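# Separate the phone from its case on the table

## Task

Remove the phone from its case and leave the phone and the case resting on the table with a gap of at least one finger's width between them; both must stay put by themselves without the robot holding them, and the grippers must release and move away at the end.

## Robot and tools

Robot: two arms, left_arm and right_arm, each ending in a two-finger gripper. The fingers extend along the gripper's own +z axis and close along its own y axis. The reported end_effector_position is the point between the finger pads, a little under 1 cm short of the tips.

Frames: result lines give poses in a shared scene frame. Its origin sits on the tabletop midway between the arms, +z is up, +x reaches out over the table, and left_arm is on the +y side. The arm names do not match image sides. Each pose is a position in metres plus a quaternion in w,x,y,z order. Printed positions can be slightly wrong, more so at long reach.

A row of numbers (used by both motion tools) always has 14 values in [-1, 1], covering both arms even if only one moves: dx, dy, dz, rx, ry, rz, opening for left_arm, then the same seven for right_arm. The first six are an offset, not a pose: a displacement from the gripper's measured pose, expressed in that gripper's own axes. A value of 1.0 equals 0.6 m of translation or 180 degrees of rotation; rx, ry, rz form a single rotation vector. The opening is absolute, not an offset: +1 means fully open (0.087 m), -1 means closed. To keep an arm still, send zeros for its six offset values (or, in the first call of a reply, the offset that returns it to where it should be) and its desired opening.

execute_actions(actions): a list of actions run one after another. Each action is a table of up to 15 rows; each row lasts one 1/30 s control step, and if fewer than 15 rows are given the last row repeats to fill 15 steps. All rows of an action are offsets from the gripper's pose at the beginning of that action (for the first action, the pose last reported), not from the previous row. An empty list just returns the current state and images.

move(target, speed, blocking): target is one 14-value row as above, offsets from the last reported pose. Each gripper travels in a straight line toward its target; both arms finish together, over 0.5 to 10 s (cut off at 10 s). speed is the top path speed in m/s, 0.002 to 0.5, default 0.25; rotation is capped at twice that in rad/s. The paths ignore obstacles and the other arm, grippers may lag, wander or overshoot the speed, and faster or deeper moves into contact hit and press harder. The opening is sent at the start. With blocking=false the result comes back after 0.5 s while motion continues; other moves and execute_actions are refused until a result shows the move has ended, so use wait or stop. The result adds a move: line with the ending (done, off_target, moving, held, fault) and any limits (paced = pose clipped; held = a check blocked some steps, after which the arm may jump quickly), plus each gripper's remaining distance.

wait(seconds): 0 to 10; arms keep their last command, and a running move carries on. stop(): brakes a running move; it needs stopping distance, more when fast, and the fingers continue. zoom_image(camera, region): enlarges [x0, y0, x1, y1] pixels (max 504 by 504) of cam_high, cam_low, cam_left_wrist or cam_right_wrist, each 504x504. finished_scene(scene): ends the current scene, given its number; irreversible, and the goal must already hold and keep holding.

Controller behaviour: each step the commanded pose is clipped to 70 mm and 16 degrees from the measured pose, then reached by damped inverse kinematics favouring position over orientation, so large offsets take several actions and must be re-sent. Joint friction can leave the gripper up to about 31 mm off, and tiny commands may not move it. Hand target lines show what the controller is driving toward. A pose unreachable line means the clearance check altered or blocked that arm's command. Elbows never fully straighten. Joint limits (rad): waist -2.618 to 3.054, shoulder 0 to 3.142, elbow 0 to 3.142, wrist pitch and yaw -1.571 to 1.571, wrist roll -2.094 to 2.094.

Gripping: grip_measured reports finger opening on the command scale (last Joint positions value is metres); readings may be off by about 1 mm. To hold something, command roughly 0.02 below grip_measured; smaller margins grip more softly. Finger force is about 20 N per pad; slamming closed can squeeze harder or pop open. Joint torque readings include offsets, scaling and noise and are nonzero in free air.

Cautions: never let the arms collide or push on each other. Do not knock or set rigid objects off the table. Avoid drops, slips, slams and hard pushes. Loose items may occasionally get nudged by outside disturbances. Holding loads heats motors: a MOTOR HOT warning appears at 75 °C, 90 °C halts that arm for 10 s, and 100 °C makes it go limp and fall; these show as OVER-TEMPERATURE FAULT lines. The robot keeps executing the last command while you compose replies. Quicker, smoother, lower-effort solutions are better. Finish by opening the grippers and lifting them clear before ending the scene.

Each tool is called after "Call:" in YAML: its name, and indented under it one key for each argument.

## Session

Call:
execute_actions:
  actions: []

Scene clock: 0.00 s.
left_arm: end_effector_position=(+0.3013, +0.7375, +0.3637) grip_measured=+1.000 end_effector_quat_wxyz=(+0.375, -0.329, +0.744, +0.445) | right_arm: end_effector_position=(+0.0478, -0.4909, +0.2839) grip_measured=+1.000 end_effector_quat_wxyz=(+0.395, +0.083, +0.859, -0.315)
Joint positions: left_arm=[ 1.004  1.885  2.127 -0.596 -0.363  0.324  0.087] | right_arm=[-1.48   0.699  1.178 -1.207 -0.744 -1.121  0.087]
Joint velocities: left_arm=[0.007 0.002 0.012 0.125 0.051 0.037 0.   ] | right_arm=[-0.012  0.007 -0.002 -0.007  0.007 -0.007  0.   ]
Joint torques (N m, as the arm reports them, + toward a larger angle): no reading
Motor temperatures (°C, as the motors report them): left_arm=[22 22 23 21 20 22] | right_arm=[24 22 21 21 20 21]
Hand target (left_arm): +0.301, +0.738, +0.364; +0.375, -0.329, +0.744, +0.445
Hand target (right_arm): +0.048, -0.491, +0.284; +0.395, +0.083, +0.859, -0.315

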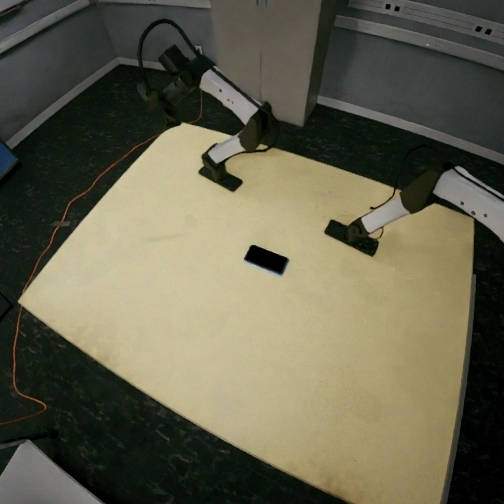

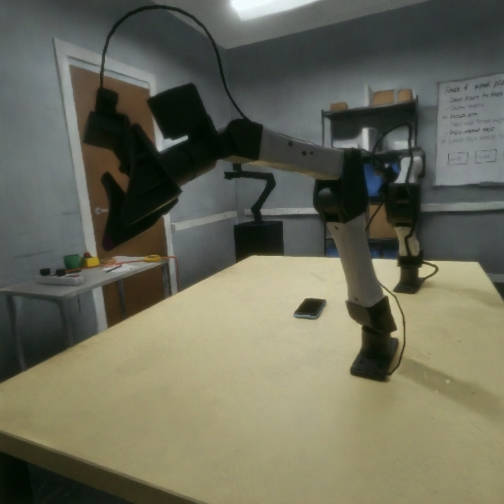

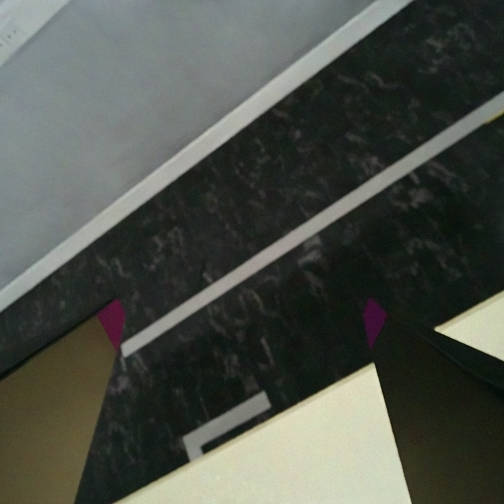

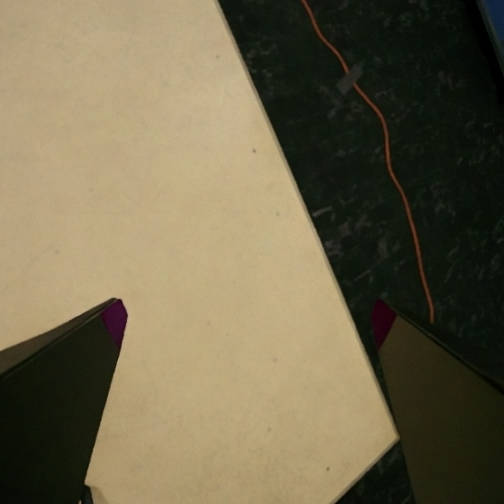

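Call:
zoom_image:
  camera: "cam_low"
  region: [280, 285, 340, 330]

Call:
zoom_image:
  camera: "cam_high"
  region: [230, 230, 310, 290]

Region (280, 285, 340, 330) of cam_low's 504x504 image, scaled by 8.400, with more detail than that image has; it fills the top 378 rows of this view, and the rest is white.

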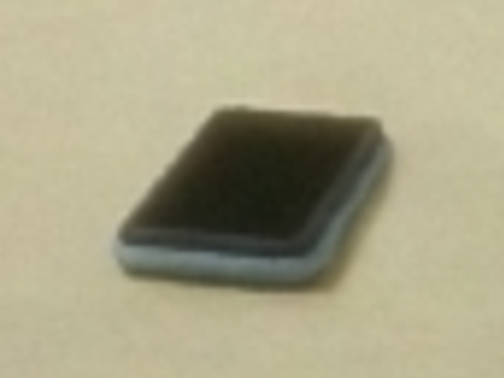

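Region (230, 230, 310, 290) of cam_high's 504x504 image, scaled by 6.300, with more detail than that image has; it fills the top 378 rows of this view, and the rest is white.

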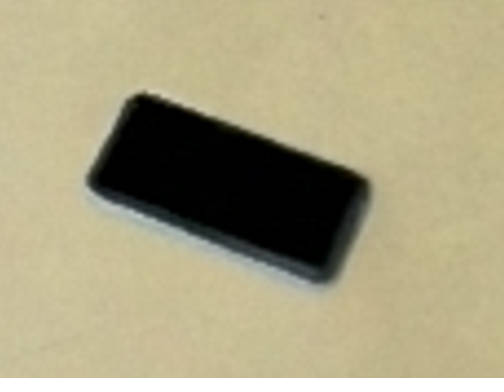

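Call:
move:
  target: [0.54,-0.488,-0.943,0.492,-0.042,0.644,1,0,0,0,0,0,0,1]
  speed: 0.35

Scene clock: 24.57 s.
left_arm: end_effector_position=(+0.2203, +0.0642, +0.1477) grip_measured=+1.000 end_effector_quat_wxyz=(+0.001, +0.705, +0.709, +0.010) | right_arm: end_effector_position=(+0.0478, -0.4909, +0.2839) grip_measured=+1.000 end_effector_quat_wxyz=(+0.395, +0.083, +0.859, -0.315)
Joint positions: left_arm=[-0.836  1.742  1.593 -1.423 -0.02   0.626  0.087] | right_arm=[-1.48   0.699  1.178 -1.207 -0.744 -1.121  0.087]
Joint velocities: left_arm=[ 0.012  0.002 -0.002 -0.007 -0.007 -0.007  0.   ] | right_arm=[-0.007 -0.007  0.012  0.037 -0.007  0.022  0.   ]
Joint torques (N m, as the arm reports them, + toward a larger angle): left_arm=[-0.99 -6.35  7.72  0.27  0.12  0.07] | right_arm=[-0.13  1.45  6.28  1.62 -0.32  0.09]
Motor temperatures (°C, as the motors report them): left_arm=[22 27 26 24 20 22] | right_arm=[24 23 23 24 21 21]
Hand target (left_arm): +0.218, +0.061, +0.150; -0.004, +0.710, +0.704, +0.006
Hand target (right_arm): +0.048, -0.491, +0.284; +0.395, +0.083, +0.859, -0.315
Off the commanded pose (left_arm): 0.010 m, 1 deg.
Off the commanded pose (right_arm): 0.000 m, 0 deg.
move: done

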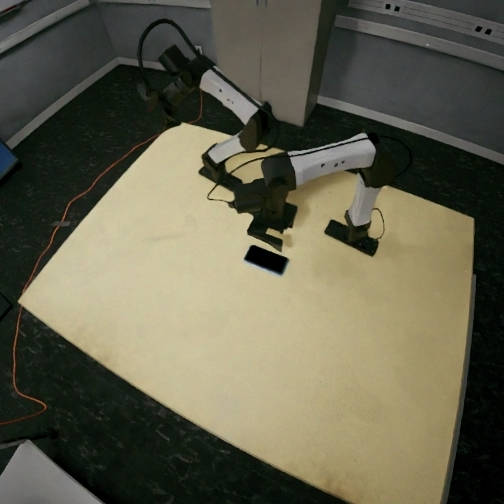

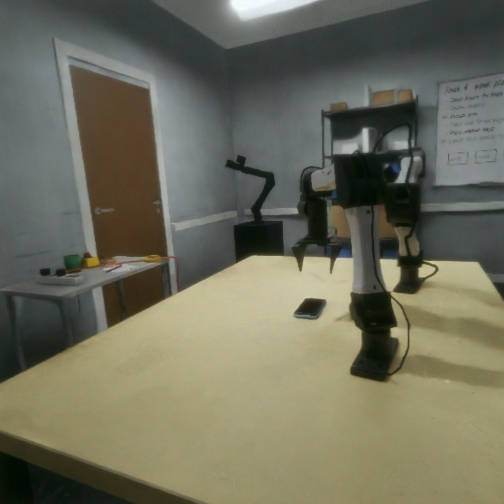

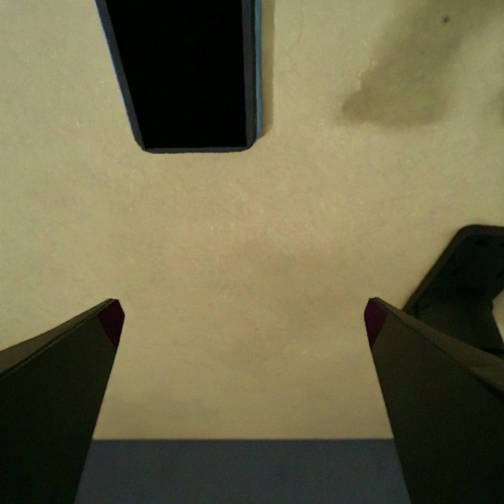

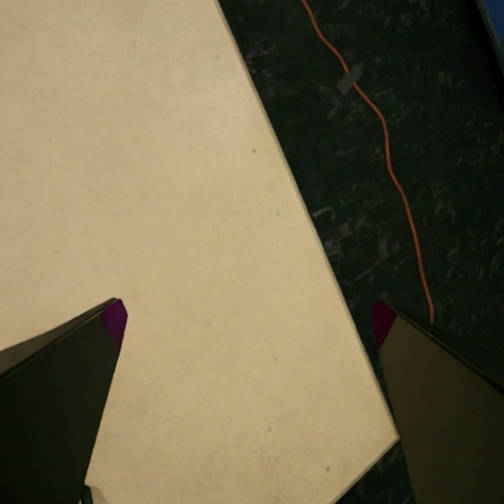

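Call:
move:
  target: [-0.05,0.055,0.15,0,0,0,1,0,0,0,0,0,0,1]

Scene clock: 31.67 s.
left_arm: end_effector_position=(+0.2500, +0.0319, +0.0624) grip_measured=+1.000 end_effector_quat_wxyz=(-0.000, +0.707, +0.708, +0.009) | right_arm: end_effector_position=(+0.0478, -0.4909, +0.2839) grip_measured=+1.000 end_effector_quat_wxyz=(+0.395, +0.083, +0.859, -0.315)
Joint positions: left_arm=[-0.822  1.93   1.493 -1.137 -0.018  0.645  0.087] | right_arm=[-1.48   0.699  1.178 -1.207 -0.744 -1.121  0.087]
Joint velocities: left_arm=[ 0.017 -0.002 -0.012 -0.007  0.022 -0.051  0.   ] | right_arm=[-0.007 -0.007 -0.002  0.066 -0.022 -0.051  0.   ]
Joint torques (N m, as the arm reports them, + toward a larger angle): left_arm=[ 0.54 -8.4   5.23  0.54  0.02  0.  ] | right_arm=[-0.13  1.45  6.27  1.63 -0.32  0.1 ]
Motor temperatures (°C, as the motors report them): left_arm=[22 27 27 23 20 22] | right_arm=[24 23 24 25 21 21]
Hand target (left_arm): +0.253, +0.034, +0.058; +0.001, +0.705, +0.709, +0.010
Hand target (right_arm): +0.048, -0.491, +0.284; +0.395, +0.083, +0.859, -0.315
Off the commanded pose (left_arm): 0.008 m, 0 deg.
Off the commanded pose (right_arm): 0.000 m, 0 deg.
move: done

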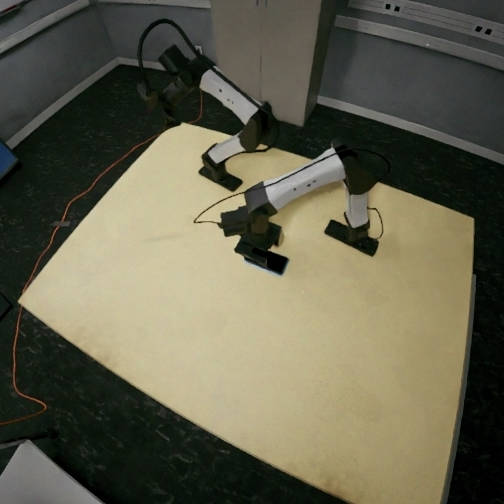

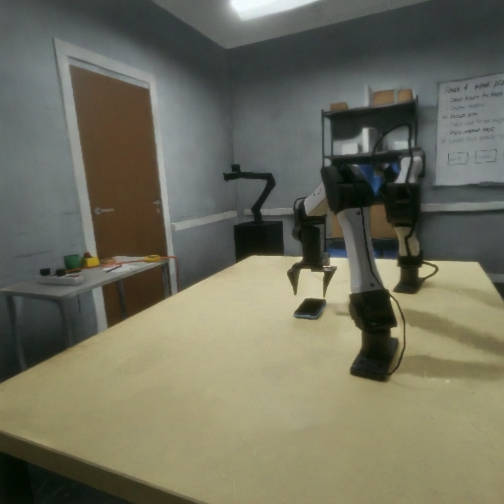

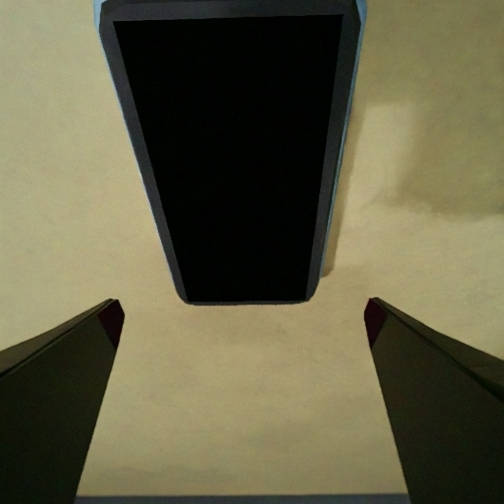

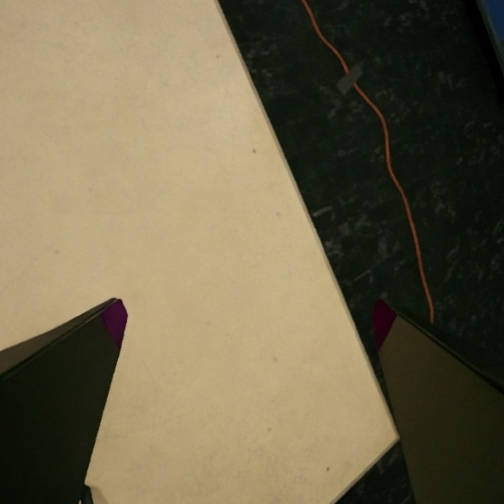

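Call:
move:
  target: [0,0.008,0.058,0,0,-0.012,1,0,0,0,0,0,0,1]
  speed: 0.08

Call:
zoom_image:
  camera: "cam_low"
  region: [275, 270, 345, 330]

Scene clock: 38.10 s.
left_arm: end_effector_position=(+0.2530, +0.0269, +0.0365) grip_measured=+1.000 end_effector_quat_wxyz=(+0.007, +0.700, +0.714, +0.008) | right_arm: end_effector_position=(+0.0478, -0.4909, +0.2839) grip_measured=+1.000 end_effector_quat_wxyz=(+0.395, +0.083, +0.859, -0.315)
Joint positions: left_arm=[-0.822  1.964  1.437 -1.033 -0.018  0.627  0.087] | right_arm=[-1.48   0.699  1.178 -1.207 -0.744 -1.121  0.087]
Joint velocities: left_arm=[ 0.002 -0.002 -0.002 -0.022 -0.022  0.007  0.   ] | right_arm=[-0.012  0.007  0.002 -0.022 -0.022 -0.037  0.   ]
Joint torques (N m, as the arm reports them, + toward a larger angle): left_arm=[ 0.71 -7.87  4.8   0.57  0.03 -0.09] | right_arm=[-0.14  1.46  6.28  1.62 -0.32  0.1 ]
Motor temperatures (°C, as the motors report them): left_arm=[22 28 27 23 20 22] | right_arm=[24 23 24 25 21 21]
Hand target (left_arm): +0.255, +0.032, +0.028; -0.000, +0.693, +0.721, +0.009
Hand target (right_arm): +0.048, -0.491, +0.284; +0.395, +0.083, +0.859, -0.315
Off the commanded pose (left_arm): 0.011 m, 1 deg.
Off the commanded pose (right_arm): 0.000 m, 0 deg.
move: off_target (left_arm)

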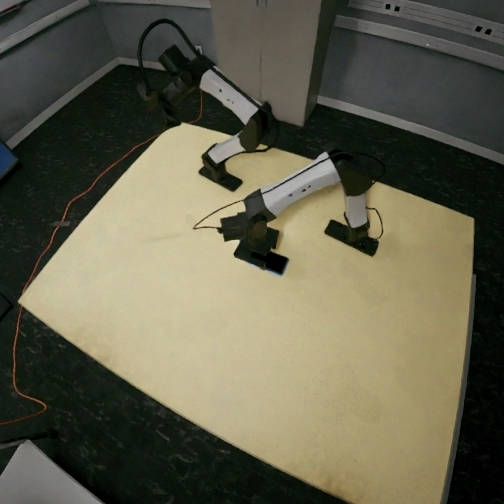

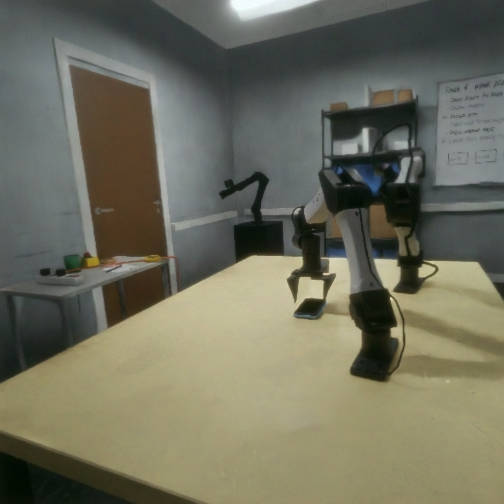

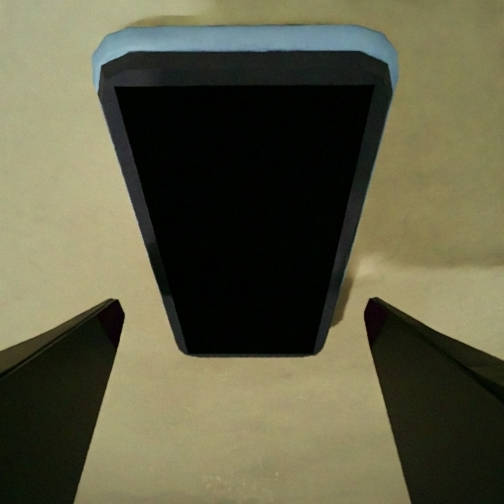

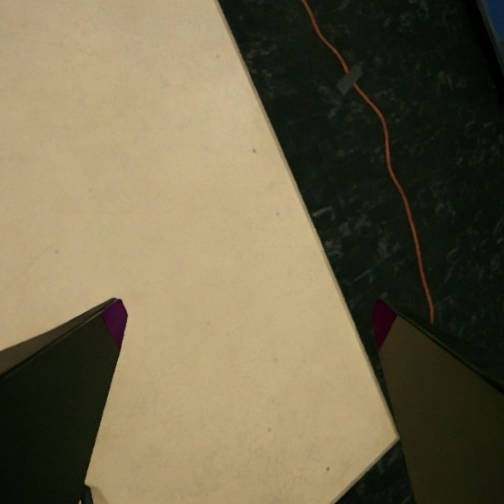

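Region (275, 270, 345, 330) of cam_low's 504x504 image, scaled by 7.200, with more detail than that image has; it fills the top 432 rows of this view, and the rest is white.

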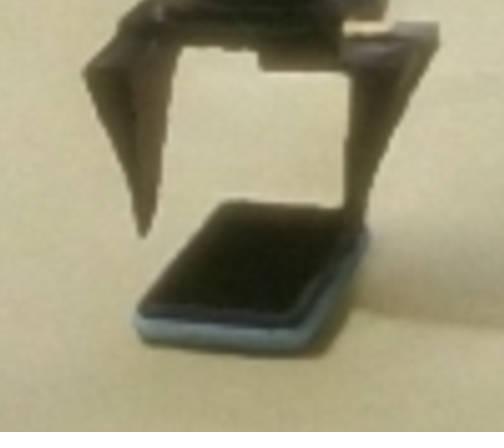

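Call:
move:
  target: [0.025,0,0.038,0,0,-0.01,1,0,0,0,0,0,0,1]
  speed: 0.05

Call:
zoom_image:
  camera: "cam_low"
  region: [275, 270, 345, 330]

Scene clock: 45.17 s.
left_arm: end_effector_position=(+0.2520, +0.0383, +0.0156) grip_measured=+1.000 end_effector_quat_wxyz=(+0.003, +0.693, +0.721, +0.009) | right_arm: end_effector_position=(+0.0478, -0.4909, +0.2839) grip_measured=+1.000 end_effector_quat_wxyz=(+0.395, +0.083, +0.859, -0.315)
Joint positions: left_arm=[-0.803  1.964  1.348 -0.952 -0.018  0.627  0.087] | right_arm=[-1.48   0.699  1.178 -1.207 -0.744 -1.121  0.087]
Joint velocities: left_arm=[-0.017 -0.017 -0.002 -0.022 -0.007 -0.007  0.   ] | right_arm=[ 0.007 -0.017 -0.007 -0.007 -0.037 -0.081  0.   ]
Joint torques (N m, as the arm reports them, + toward a larger angle): left_arm=[ 0.55 -9.17  4.44  0.57  0.06 -0.06] | right_arm=[-0.13  1.46  6.28  1.62 -0.32  0.09]
Motor temperatures (°C, as the motors report them): left_arm=[22 29 27 22 20 22] | right_arm=[24 23 24 26 21 21]
Hand target (left_arm): +0.253, +0.042, +0.013; +0.006, +0.689, +0.725, +0.008
Hand target (right_arm): +0.048, -0.491, +0.284; +0.395, +0.083, +0.859, -0.315
Off the commanded pose (left_arm): 0.004 m, 1 deg.
Off the commanded pose (right_arm): 0.000 m, 0 deg.
move: done

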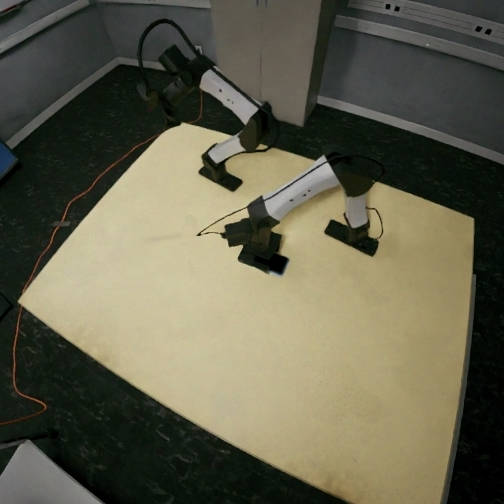

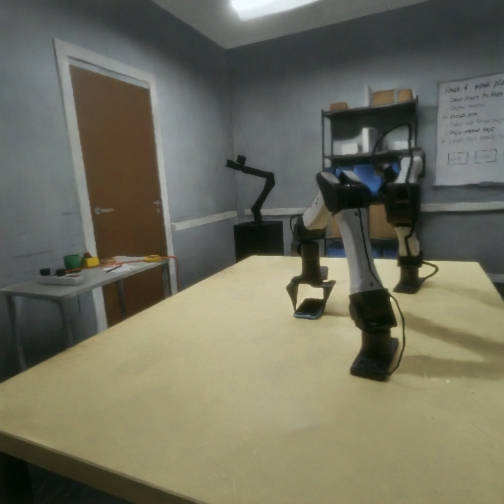

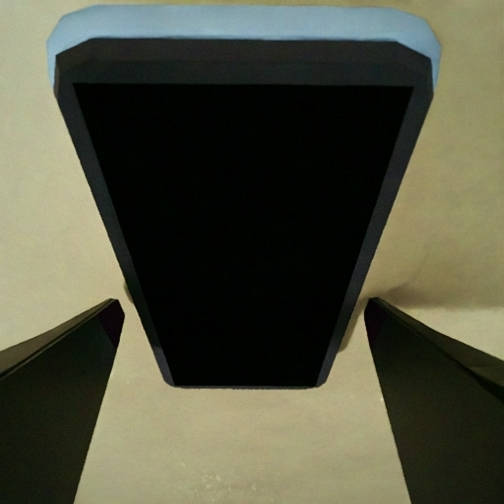

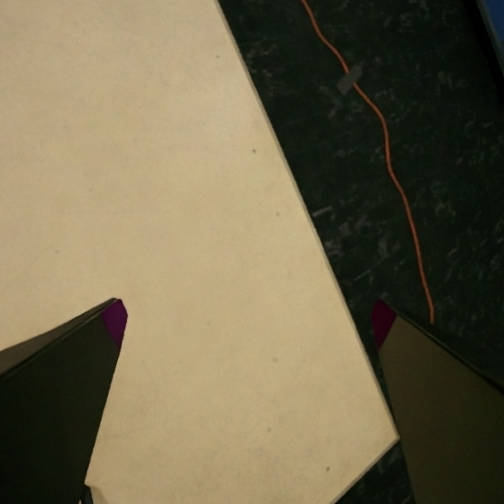

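Region (275, 270, 345, 330) of cam_low's 504x504 image, scaled by 7.200, with more detail than that image has; it fills the top 432 rows of this view, and the rest is white.

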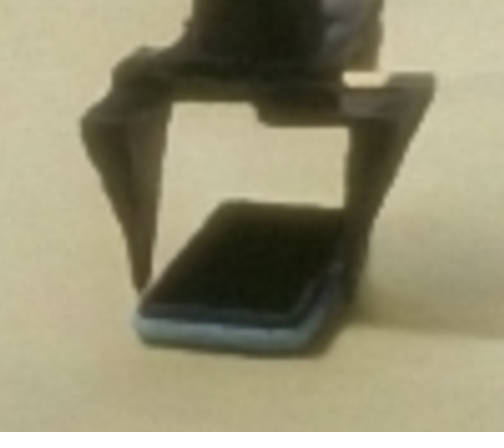

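Close gradually and see what it catches.

Call:
execute_actions:
  actions:
    - [[0,0,0,0,0,0,0.9,0,0,0,0,0,0,1],[0,0,0,0,0,0,0.85,0,0,0,0,0,0,1],[0,0,0,0,0,0,0.8,0,0,0,0,0,0,1],[0,0,0,0,0,0,0.76,0,0,0,0,0,0,1],[0,0,0,0,0,0,0.73,0,0,0,0,0,0,1],[0,0,0,0,0,0,0.7,0,0,0,0,0,0,1],[0,0,0,0,0,0,0.67,0,0,0,0,0,0,1],[0,0,0,0,0,0,0.64,0,0,0,0,0,0,1],[0,0,0,0,0,0,0.61,0,0,0,0,0,0,1],[0,0,0,0,0,0,0.58,0,0,0,0,0,0,1]]
    - [[0,0,0,0,0,0,0.56,0,0,0,0,0,0,1]]

Call:
zoom_image:
  camera: "cam_low"
  region: [285, 285, 335, 325]

Scene clock: 53.03 s.
left_arm: end_effector_position=(+0.2516, +0.0383, +0.0161) grip_measured=+0.636 end_effector_quat_wxyz=(+0.003, +0.693, +0.721, +0.008) | right_arm: end_effector_position=(+0.0478, -0.4909, +0.2839) grip_measured=+1.000 end_effector_quat_wxyz=(+0.395, +0.083, +0.859, -0.315)
Joint positions: left_arm=[-0.803  1.963  1.348 -0.953 -0.016  0.627  0.072] | right_arm=[-1.48   0.699  1.178 -1.207 -0.744 -1.121  0.087]
Joint velocities: left_arm=[ 0.002  0.007 -0.007 -0.007 -0.037  0.051 -0.001] | right_arm=[-0.002  0.012  0.012 -0.066 -0.007 -0.051  0.   ]
Joint torques (N m, as the arm reports them, + toward a larger angle): left_arm=[-0.32 -8.64  5.81  0.42  0.06 -0.02] | right_arm=[-0.13  1.46  6.27  1.62 -0.32  0.09]
Motor temperatures (°C, as the motors report them): left_arm=[22 30 27 22 20 22] | right_arm=[24 23 25 26 21 21]
Hand target (left_arm): +0.252, +0.038, +0.016; +0.003, +0.693, +0.721, +0.008
Hand target (right_arm): +0.048, -0.491, +0.284; +0.395, +0.083, +0.859, -0.315
Off the commanded pose (left_arm): 0.000 m, 0 deg.
Off the commanded pose (right_arm): 0.000 m, 0 deg.

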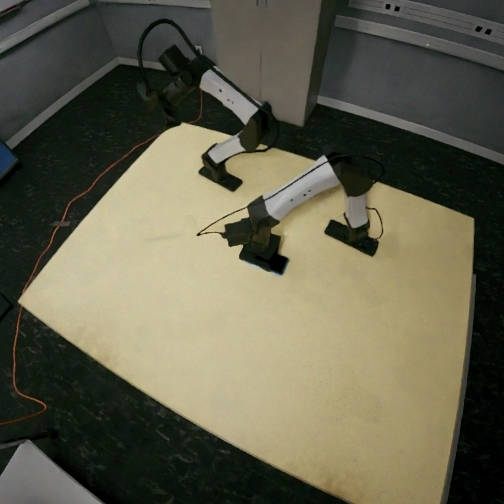

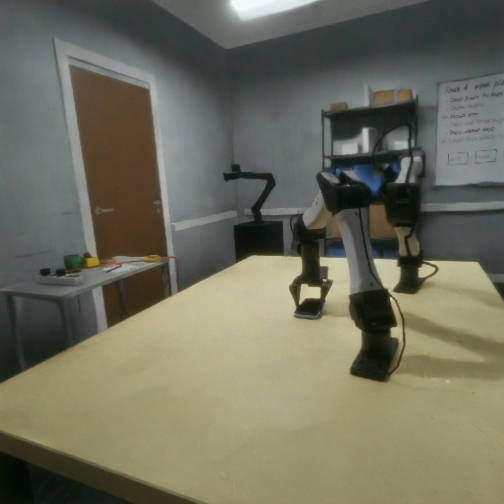

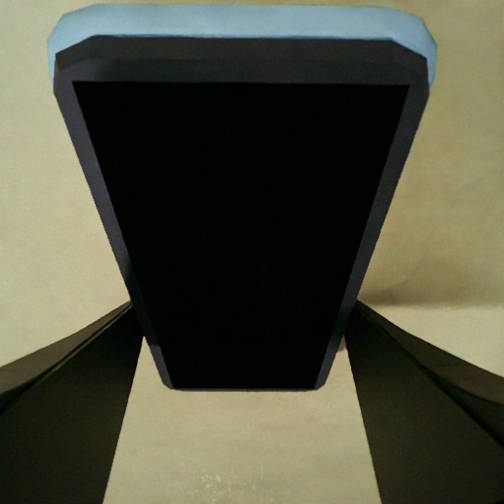

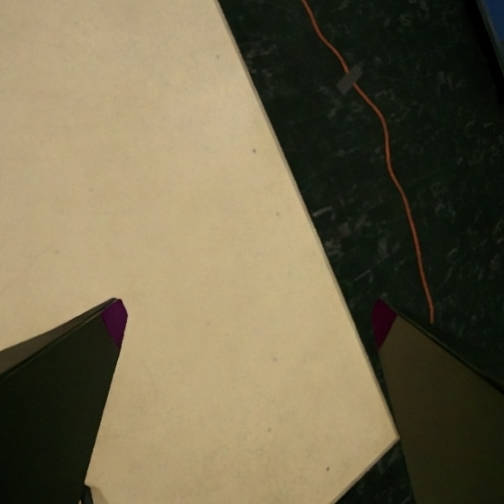

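Region (285, 285, 335, 325) of cam_low's 504x504 image, scaled by 10.080, with more detail than that image has; it fills the top 403 rows of this view, and the rest is white.

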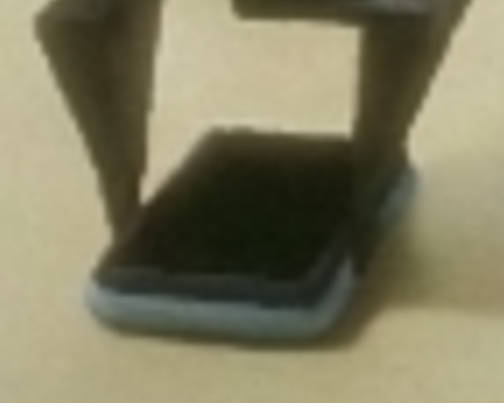

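Call:
execute_actions:
  actions:
    - [[0,0,0,0,0,0,0.85,0,0,0,0,0,0,1]]
    - [[0,0,-0.008,0,0,0,0.85,0,0,0,0,0,0,1],[0,0,-0.012,0,0,0,0.85,0,0,0,0,0,0,1],[0,0,-0.016,0,0,0,0.85,0,0,0,0,0,0,1]]

Call:
zoom_image:
  camera: "cam_low"
  region: [285, 285, 335, 325]

Scene clock: 60.60 s.
left_arm: end_effector_position=(+0.2499, +0.0404, +0.0164) grip_measured=+0.850 end_effector_quat_wxyz=(-0.003, +0.693, +0.721, +0.008) | right_arm: end_effector_position=(+0.0478, -0.4909, +0.2839) grip_measured=+1.000 end_effector_quat_wxyz=(+0.395, +0.083, +0.859, -0.315)
Joint positions: left_arm=[-0.803  1.963  1.348 -0.964 -0.016  0.627  0.081] | right_arm=[-1.48   0.699  1.178 -1.207 -0.744 -1.121  0.087]
Joint velocities: left_arm=[-0.002  0.012 -0.002  0.037 -0.037  0.037  0.   ] | right_arm=[-0.002 -0.017 -0.002  0.007  0.007 -0.022  0.   ]
Joint torques (N m, as the arm reports them, + toward a larger angle): left_arm=[-0.26 -9.6   7.23  0.21  0.04 -0.04] | right_arm=[-0.12  1.44  6.28  1.62 -0.32  0.1 ]
Motor temperatures (°C, as the motors report them): left_arm=[22 31 27 22 20 22] | right_arm=[24 23 25 26 21 21]
Hand target (left_arm): +0.251, +0.038, +0.026; +0.003, +0.693, +0.721, +0.008
Hand target (right_arm): +0.048, -0.491, +0.284; +0.395, +0.083, +0.859, -0.315
Off the commanded pose (left_arm): 0.010 m, 1 deg.
Off the commanded pose (right_arm): 0.000 m, 0 deg.

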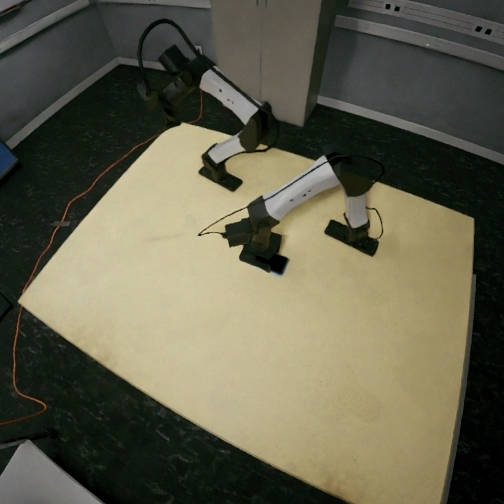

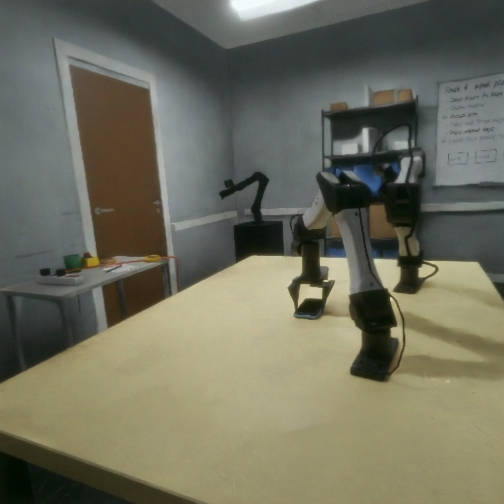

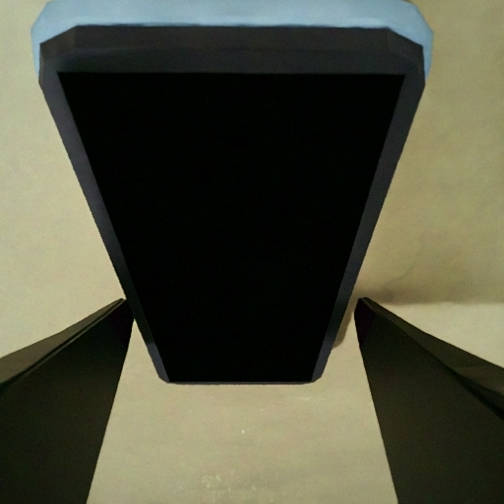

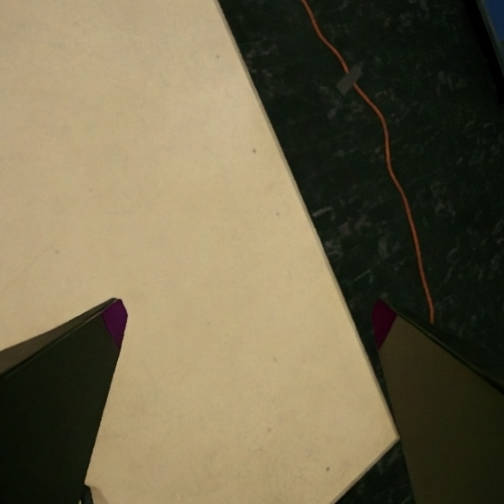

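Region (285, 285, 335, 325) of cam_low's 504x504 image, scaled by 10.080, with more detail than that image has; it fills the top 403 rows of this view, and the rest is white.

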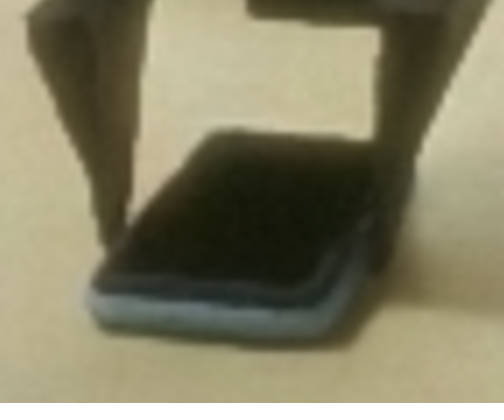

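Call:
execute_actions:
  actions:
    - [[-0.006,0.005,-0.024,0,0,0,0.85,0,0,0,0,0,0,1]]

Scene clock: 68.37 s.
left_arm: end_effector_position=(+0.2517, +0.0380, +0.0255) grip_measured=+0.850 end_effector_quat_wxyz=(-0.003, +0.693, +0.721, +0.009) | right_arm: end_effector_position=(+0.0478, -0.4909, +0.2839) grip_measured=+1.000 end_effector_quat_wxyz=(+0.395, +0.083, +0.859, -0.315)
Joint positions: left_arm=[-0.803  1.963  1.387 -1.004 -0.016  0.627  0.081] | right_arm=[-1.48   0.699  1.178 -1.207 -0.744 -1.121  0.087]
Joint velocities: left_arm=[-0.002 -0.007  0.007 -0.022 -0.037 -0.007 -0.001] | right_arm=[-0.012 -0.002 -0.007  0.11   0.022  0.007  0.   ]
Joint torques (N m, as the arm reports them, + toward a larger angle): left_arm=[-0.34 -8.91  7.22  0.24  0.03  0.  ] | right_arm=[-0.12  1.44  6.28  1.62 -0.32  0.1 ]
Motor temperatures (°C, as the motors report them): left_arm=[22 32 28 22 20 22] | right_arm=[24 23 25 27 21 21]
Hand target (left_arm): +0.253, +0.037, +0.031; -0.002, +0.693, +0.721, +0.008
Hand target (right_arm): +0.048, -0.491, +0.284; +0.395, +0.083, +0.859, -0.315
Off the commanded pose (left_arm): 0.006 m, 0 deg.
Off the commanded pose (right_arm): 0.000 m, 0 deg.

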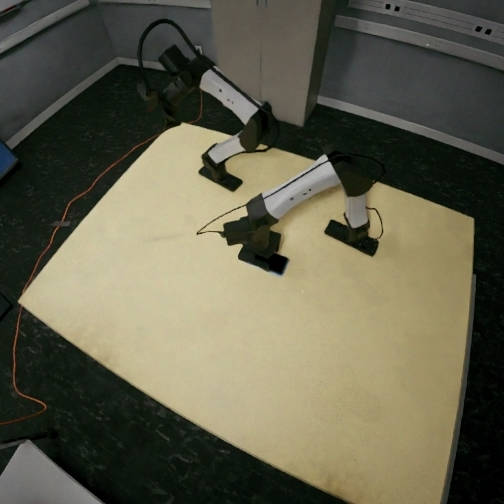

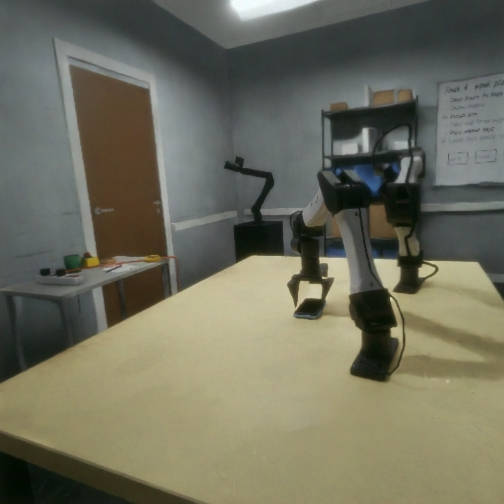

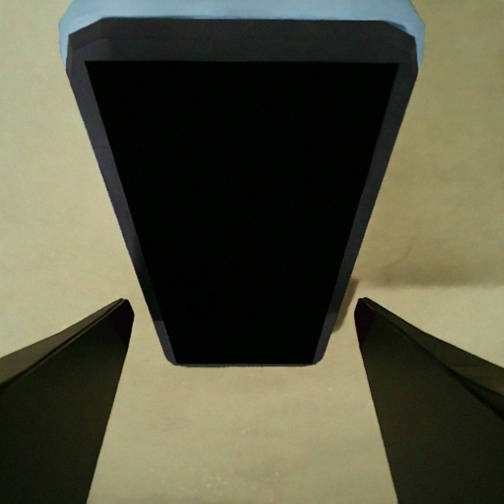

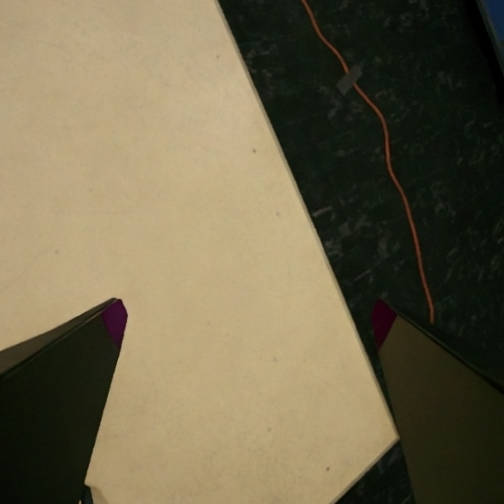

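Call:
execute_actions:
  actions:
    - [[0,0,0,0,0,0,0.75,0,0,0,0,0,0,1],[0,0,0,0,0,0,0.7,0,0,0,0,0,0,1],[0,0,0,0,0,0,0.66,0,0,0,0,0,0,1],[0,0,0,0,0,0,0.62,0,0,0,0,0,0,1]]

Call:
zoom_image:
  camera: "cam_low"
  region: [285, 285, 335, 325]

Scene clock: 74.47 s.
left_arm: end_effector_position=(+0.2514, +0.0385, +0.0256) grip_measured=+0.620 end_effector_quat_wxyz=(-0.005, +0.693, +0.721, +0.009) | right_arm: end_effector_position=(+0.0478, -0.4909, +0.2839) grip_measured=+1.000 end_effector_quat_wxyz=(+0.395, +0.083, +0.859, -0.315)
Joint positions: left_arm=[-0.803  1.963  1.387 -1.006 -0.016  0.627  0.071] | right_arm=[-1.48   0.699  1.178 -1.207 -0.744 -1.121  0.087]
Joint velocities: left_arm=[-0.002  0.012  0.002  0.051  0.007  0.022  0.001] | right_arm=[-0.002 -0.012 -0.002 -0.022  0.037 -0.051  0.   ]
Joint torques (N m, as the arm reports them, + toward a larger angle): left_arm=[-0.37 -8.67  5.88  0.4   0.05 -0.04] | right_arm=[-0.13  1.46  6.28  1.63 -0.32  0.1 ]
Motor temperatures (°C, as the motors report them): left_arm=[22 32 28 22 20 22] | right_arm=[24 23 25 27 21 21]
Hand target (left_arm): +0.252, +0.038, +0.026; -0.004, +0.693, +0.721, +0.009
Hand target (right_arm): +0.048, -0.491, +0.284; +0.395, +0.083, +0.859, -0.315
Off the commanded pose (left_arm): 0.001 m, 0 deg.
Off the commanded pose (right_arm): 0.000 m, 0 deg.

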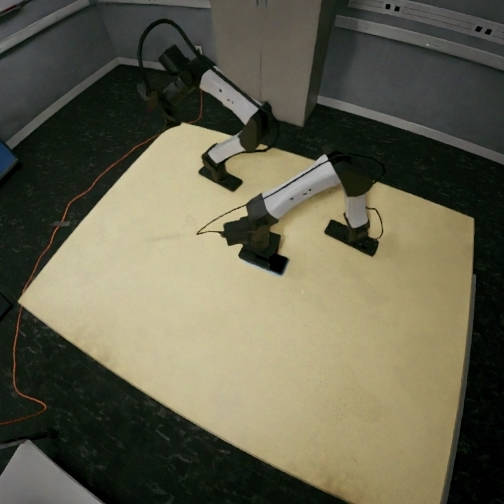

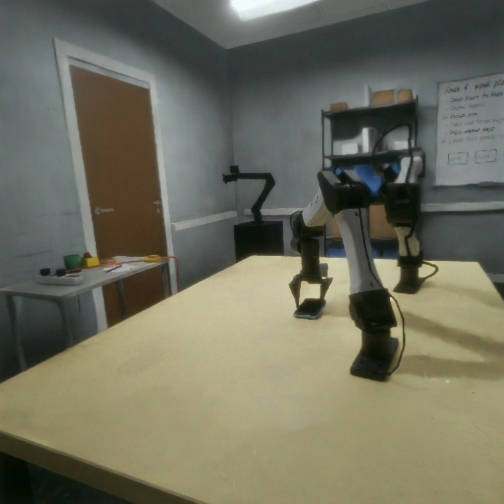

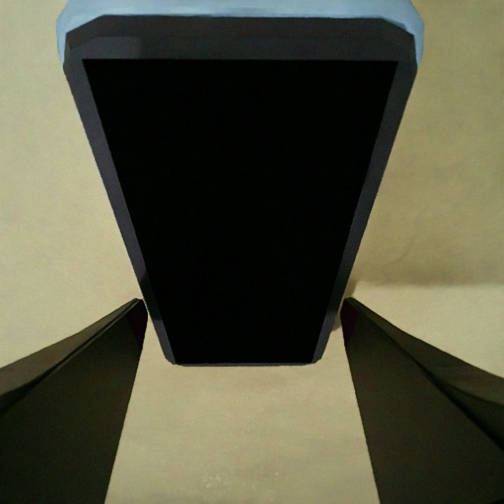

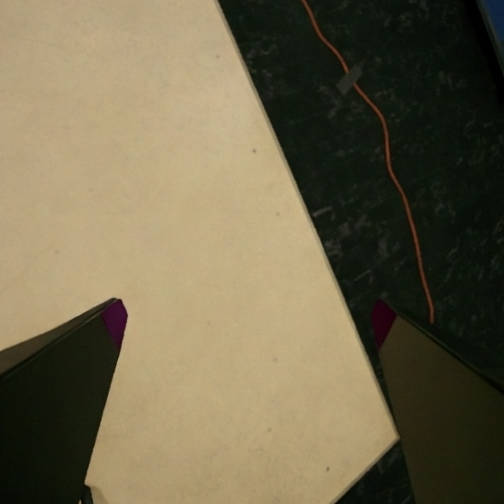

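Region (285, 285, 335, 325) of cam_low's 504x504 image, scaled by 10.080, with more detail than that image has; it fills the top 403 rows of this view, and the rest is white.

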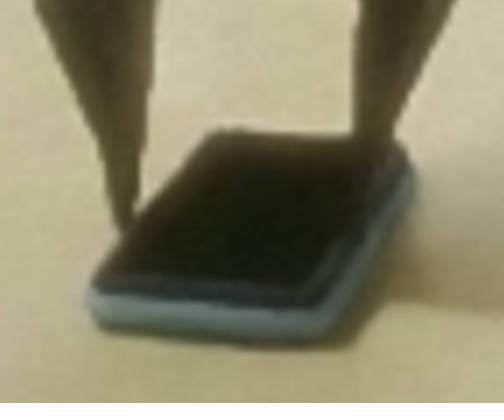

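Call:
execute_actions:
  actions:
    - [[0.003,-0.001,0.016,0,0,0,0.72,0,0,0,0,0,0,1]]

Scene clock: 80.47 s.
left_arm: end_effector_position=(+0.2521, +0.0375, +0.0228) grip_measured=+0.720 end_effector_quat_wxyz=(-0.000, +0.693, +0.721, +0.008) | right_arm: end_effector_position=(+0.0478, -0.4909, +0.2839) grip_measured=+1.000 end_effector_quat_wxyz=(+0.395, +0.083, +0.859, -0.315)
Joint positions: left_arm=[-0.803  1.963  1.376 -0.987 -0.016  0.627  0.075] | right_arm=[-1.48   0.699  1.178 -1.207 -0.744 -1.121  0.087]
Joint velocities: left_arm=[-0.002 -0.002  0.002 -0.081 -0.022  0.051 -0.001] | right_arm=[-0.002 -0.002  0.007  0.066 -0.022 -0.007  0.   ]
Joint torques (N m, as the arm reports them, + toward a larger angle): left_arm=[-0.21 -8.26  4.41  0.57  0.06 -0.01] | right_arm=[-0.12  1.43  6.27  1.62 -0.32  0.09]
Motor temperatures (°C, as the motors report them): left_arm=[22 33 28 22 20 22] | right_arm=[24 23 25 27 21 21]
Hand target (left_arm): +0.251, +0.040, +0.016; -0.005, +0.693, +0.721, +0.009
Hand target (right_arm): +0.048, -0.491, +0.284; +0.395, +0.083, +0.859, -0.315
Off the commanded pose (left_arm): 0.007 m, 0 deg.
Off the commanded pose (right_arm): 0.000 m, 0 deg.

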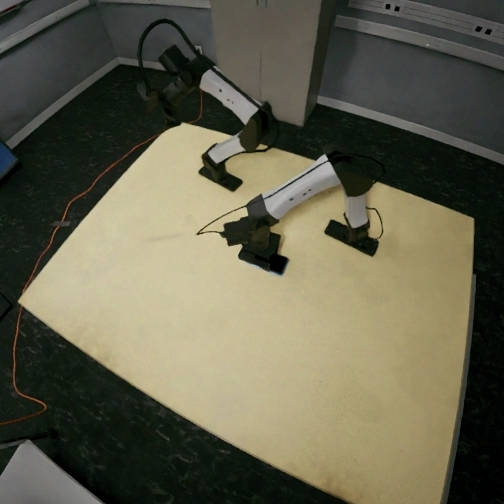

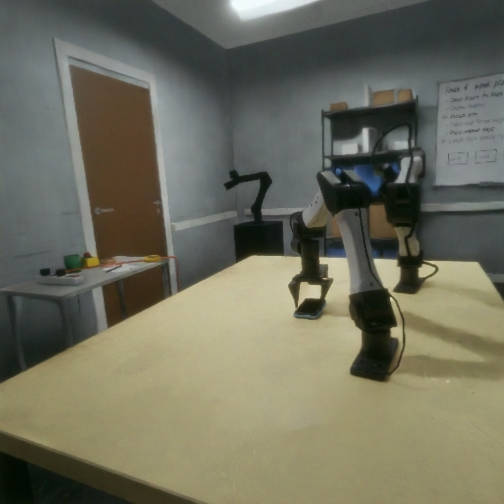

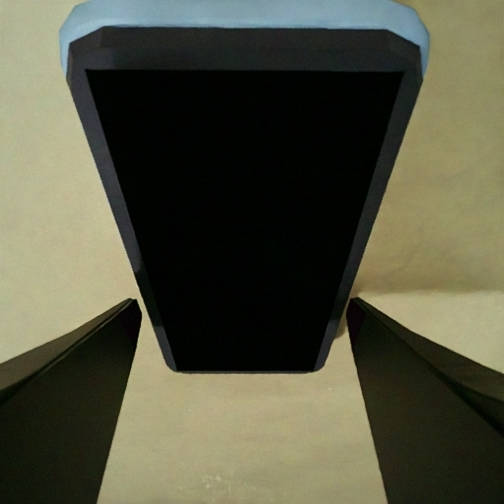

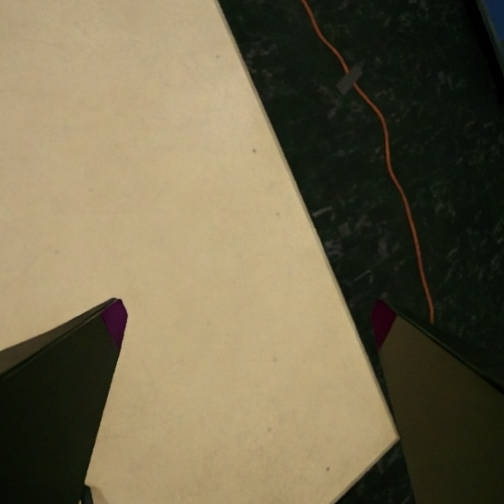

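Call:
execute_actions:
  actions:
    - [[0.004,-0.002,0.014,0,0,0,0.68,0,0,0,0,0,0,1]]
    - [[0,0,0,0,0,0,0.65,0,0,0,0,0,0,1],[0,0,0,0,0,0,0.63,0,0,0,0,0,0,1],[0,0,0,0,0,0,0.61,0,0,0,0,0,0,1],[0,0,0,0,0,0,0.59,0,0,0,0,0,0,1],[0,0,0,0,0,0,0.57,0,0,0,0,0,0,1],[0,0,0,0,0,0,0.55,0,0,0,0,0,0,1],[0,0,0,0,0,0,0.53,0,0,0,0,0,0,1]]

Call:
zoom_image:
  camera: "cam_low"
  region: [285, 285, 335, 325]

Scene clock: 88.80 s.
left_arm: end_effector_position=(+0.2519, +0.0374, +0.0207) grip_measured=+0.593 end_effector_quat_wxyz=(+0.001, +0.693, +0.721, +0.007) | right_arm: end_effector_position=(+0.0478, -0.4909, +0.2839) grip_measured=+1.000 end_effector_quat_wxyz=(+0.395, +0.083, +0.859, -0.315)
Joint positions: left_arm=[-0.803  1.963  1.368 -0.976 -0.014  0.627  0.07 ] | right_arm=[-1.48   0.699  1.178 -1.207 -0.744 -1.121  0.087]
Joint velocities: left_arm=[ 0.002  0.007 -0.002 -0.007  0.022  0.022 -0.   ] | right_arm=[ 0.002  0.012  0.002 -0.022  0.007  0.037  0.   ]
Joint torques (N m, as the arm reports them, + toward a larger angle): left_arm=[-0.29 -8.65  5.89  0.42  0.03 -0.04] | right_arm=[-0.12  1.44  6.27  1.62 -0.32  0.09]
Motor temperatures (°C, as the motors report them): left_arm=[22 33 28 22 20 22] | right_arm=[24 23 26 28 21 21]
Hand target (left_arm): +0.252, +0.037, +0.021; +0.001, +0.693, +0.721, +0.008
Hand target (right_arm): +0.048, -0.491, +0.284; +0.395, +0.083, +0.859, -0.315
Off the commanded pose (left_arm): 0.000 m, 0 deg.
Off the commanded pose (right_arm): 0.000 m, 0 deg.

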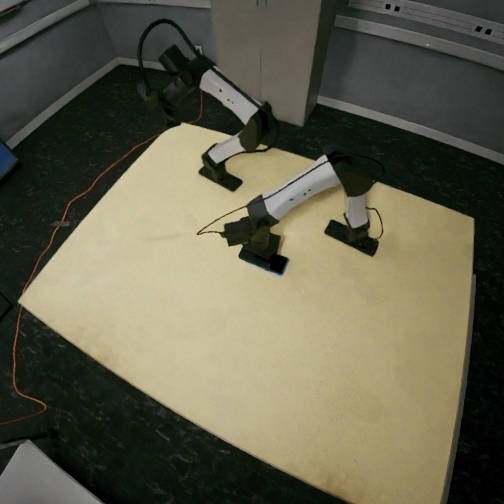

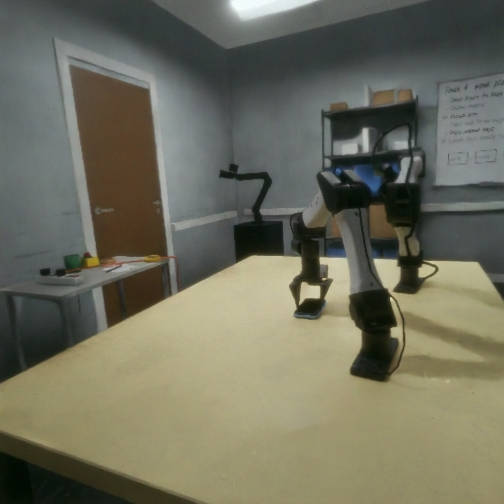

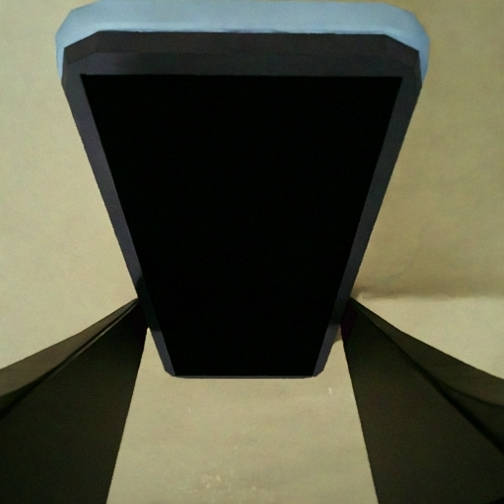

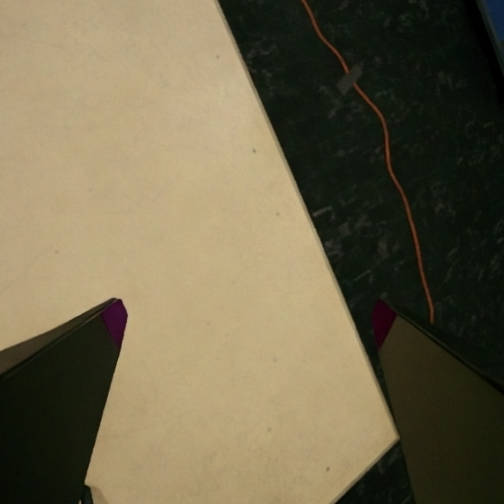

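Region (285, 285, 335, 325) of cam_low's 504x504 image, scaled by 10.080, with more detail than that image has; it fills the top 403 rows of this view, and the rest is white.

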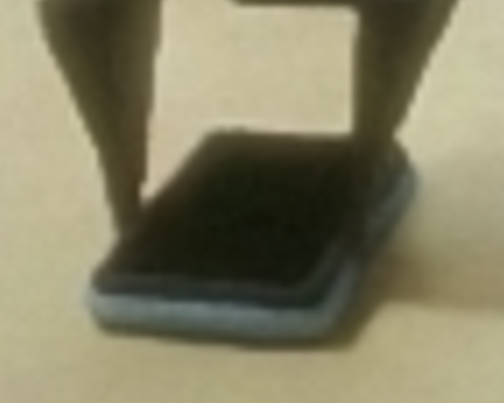

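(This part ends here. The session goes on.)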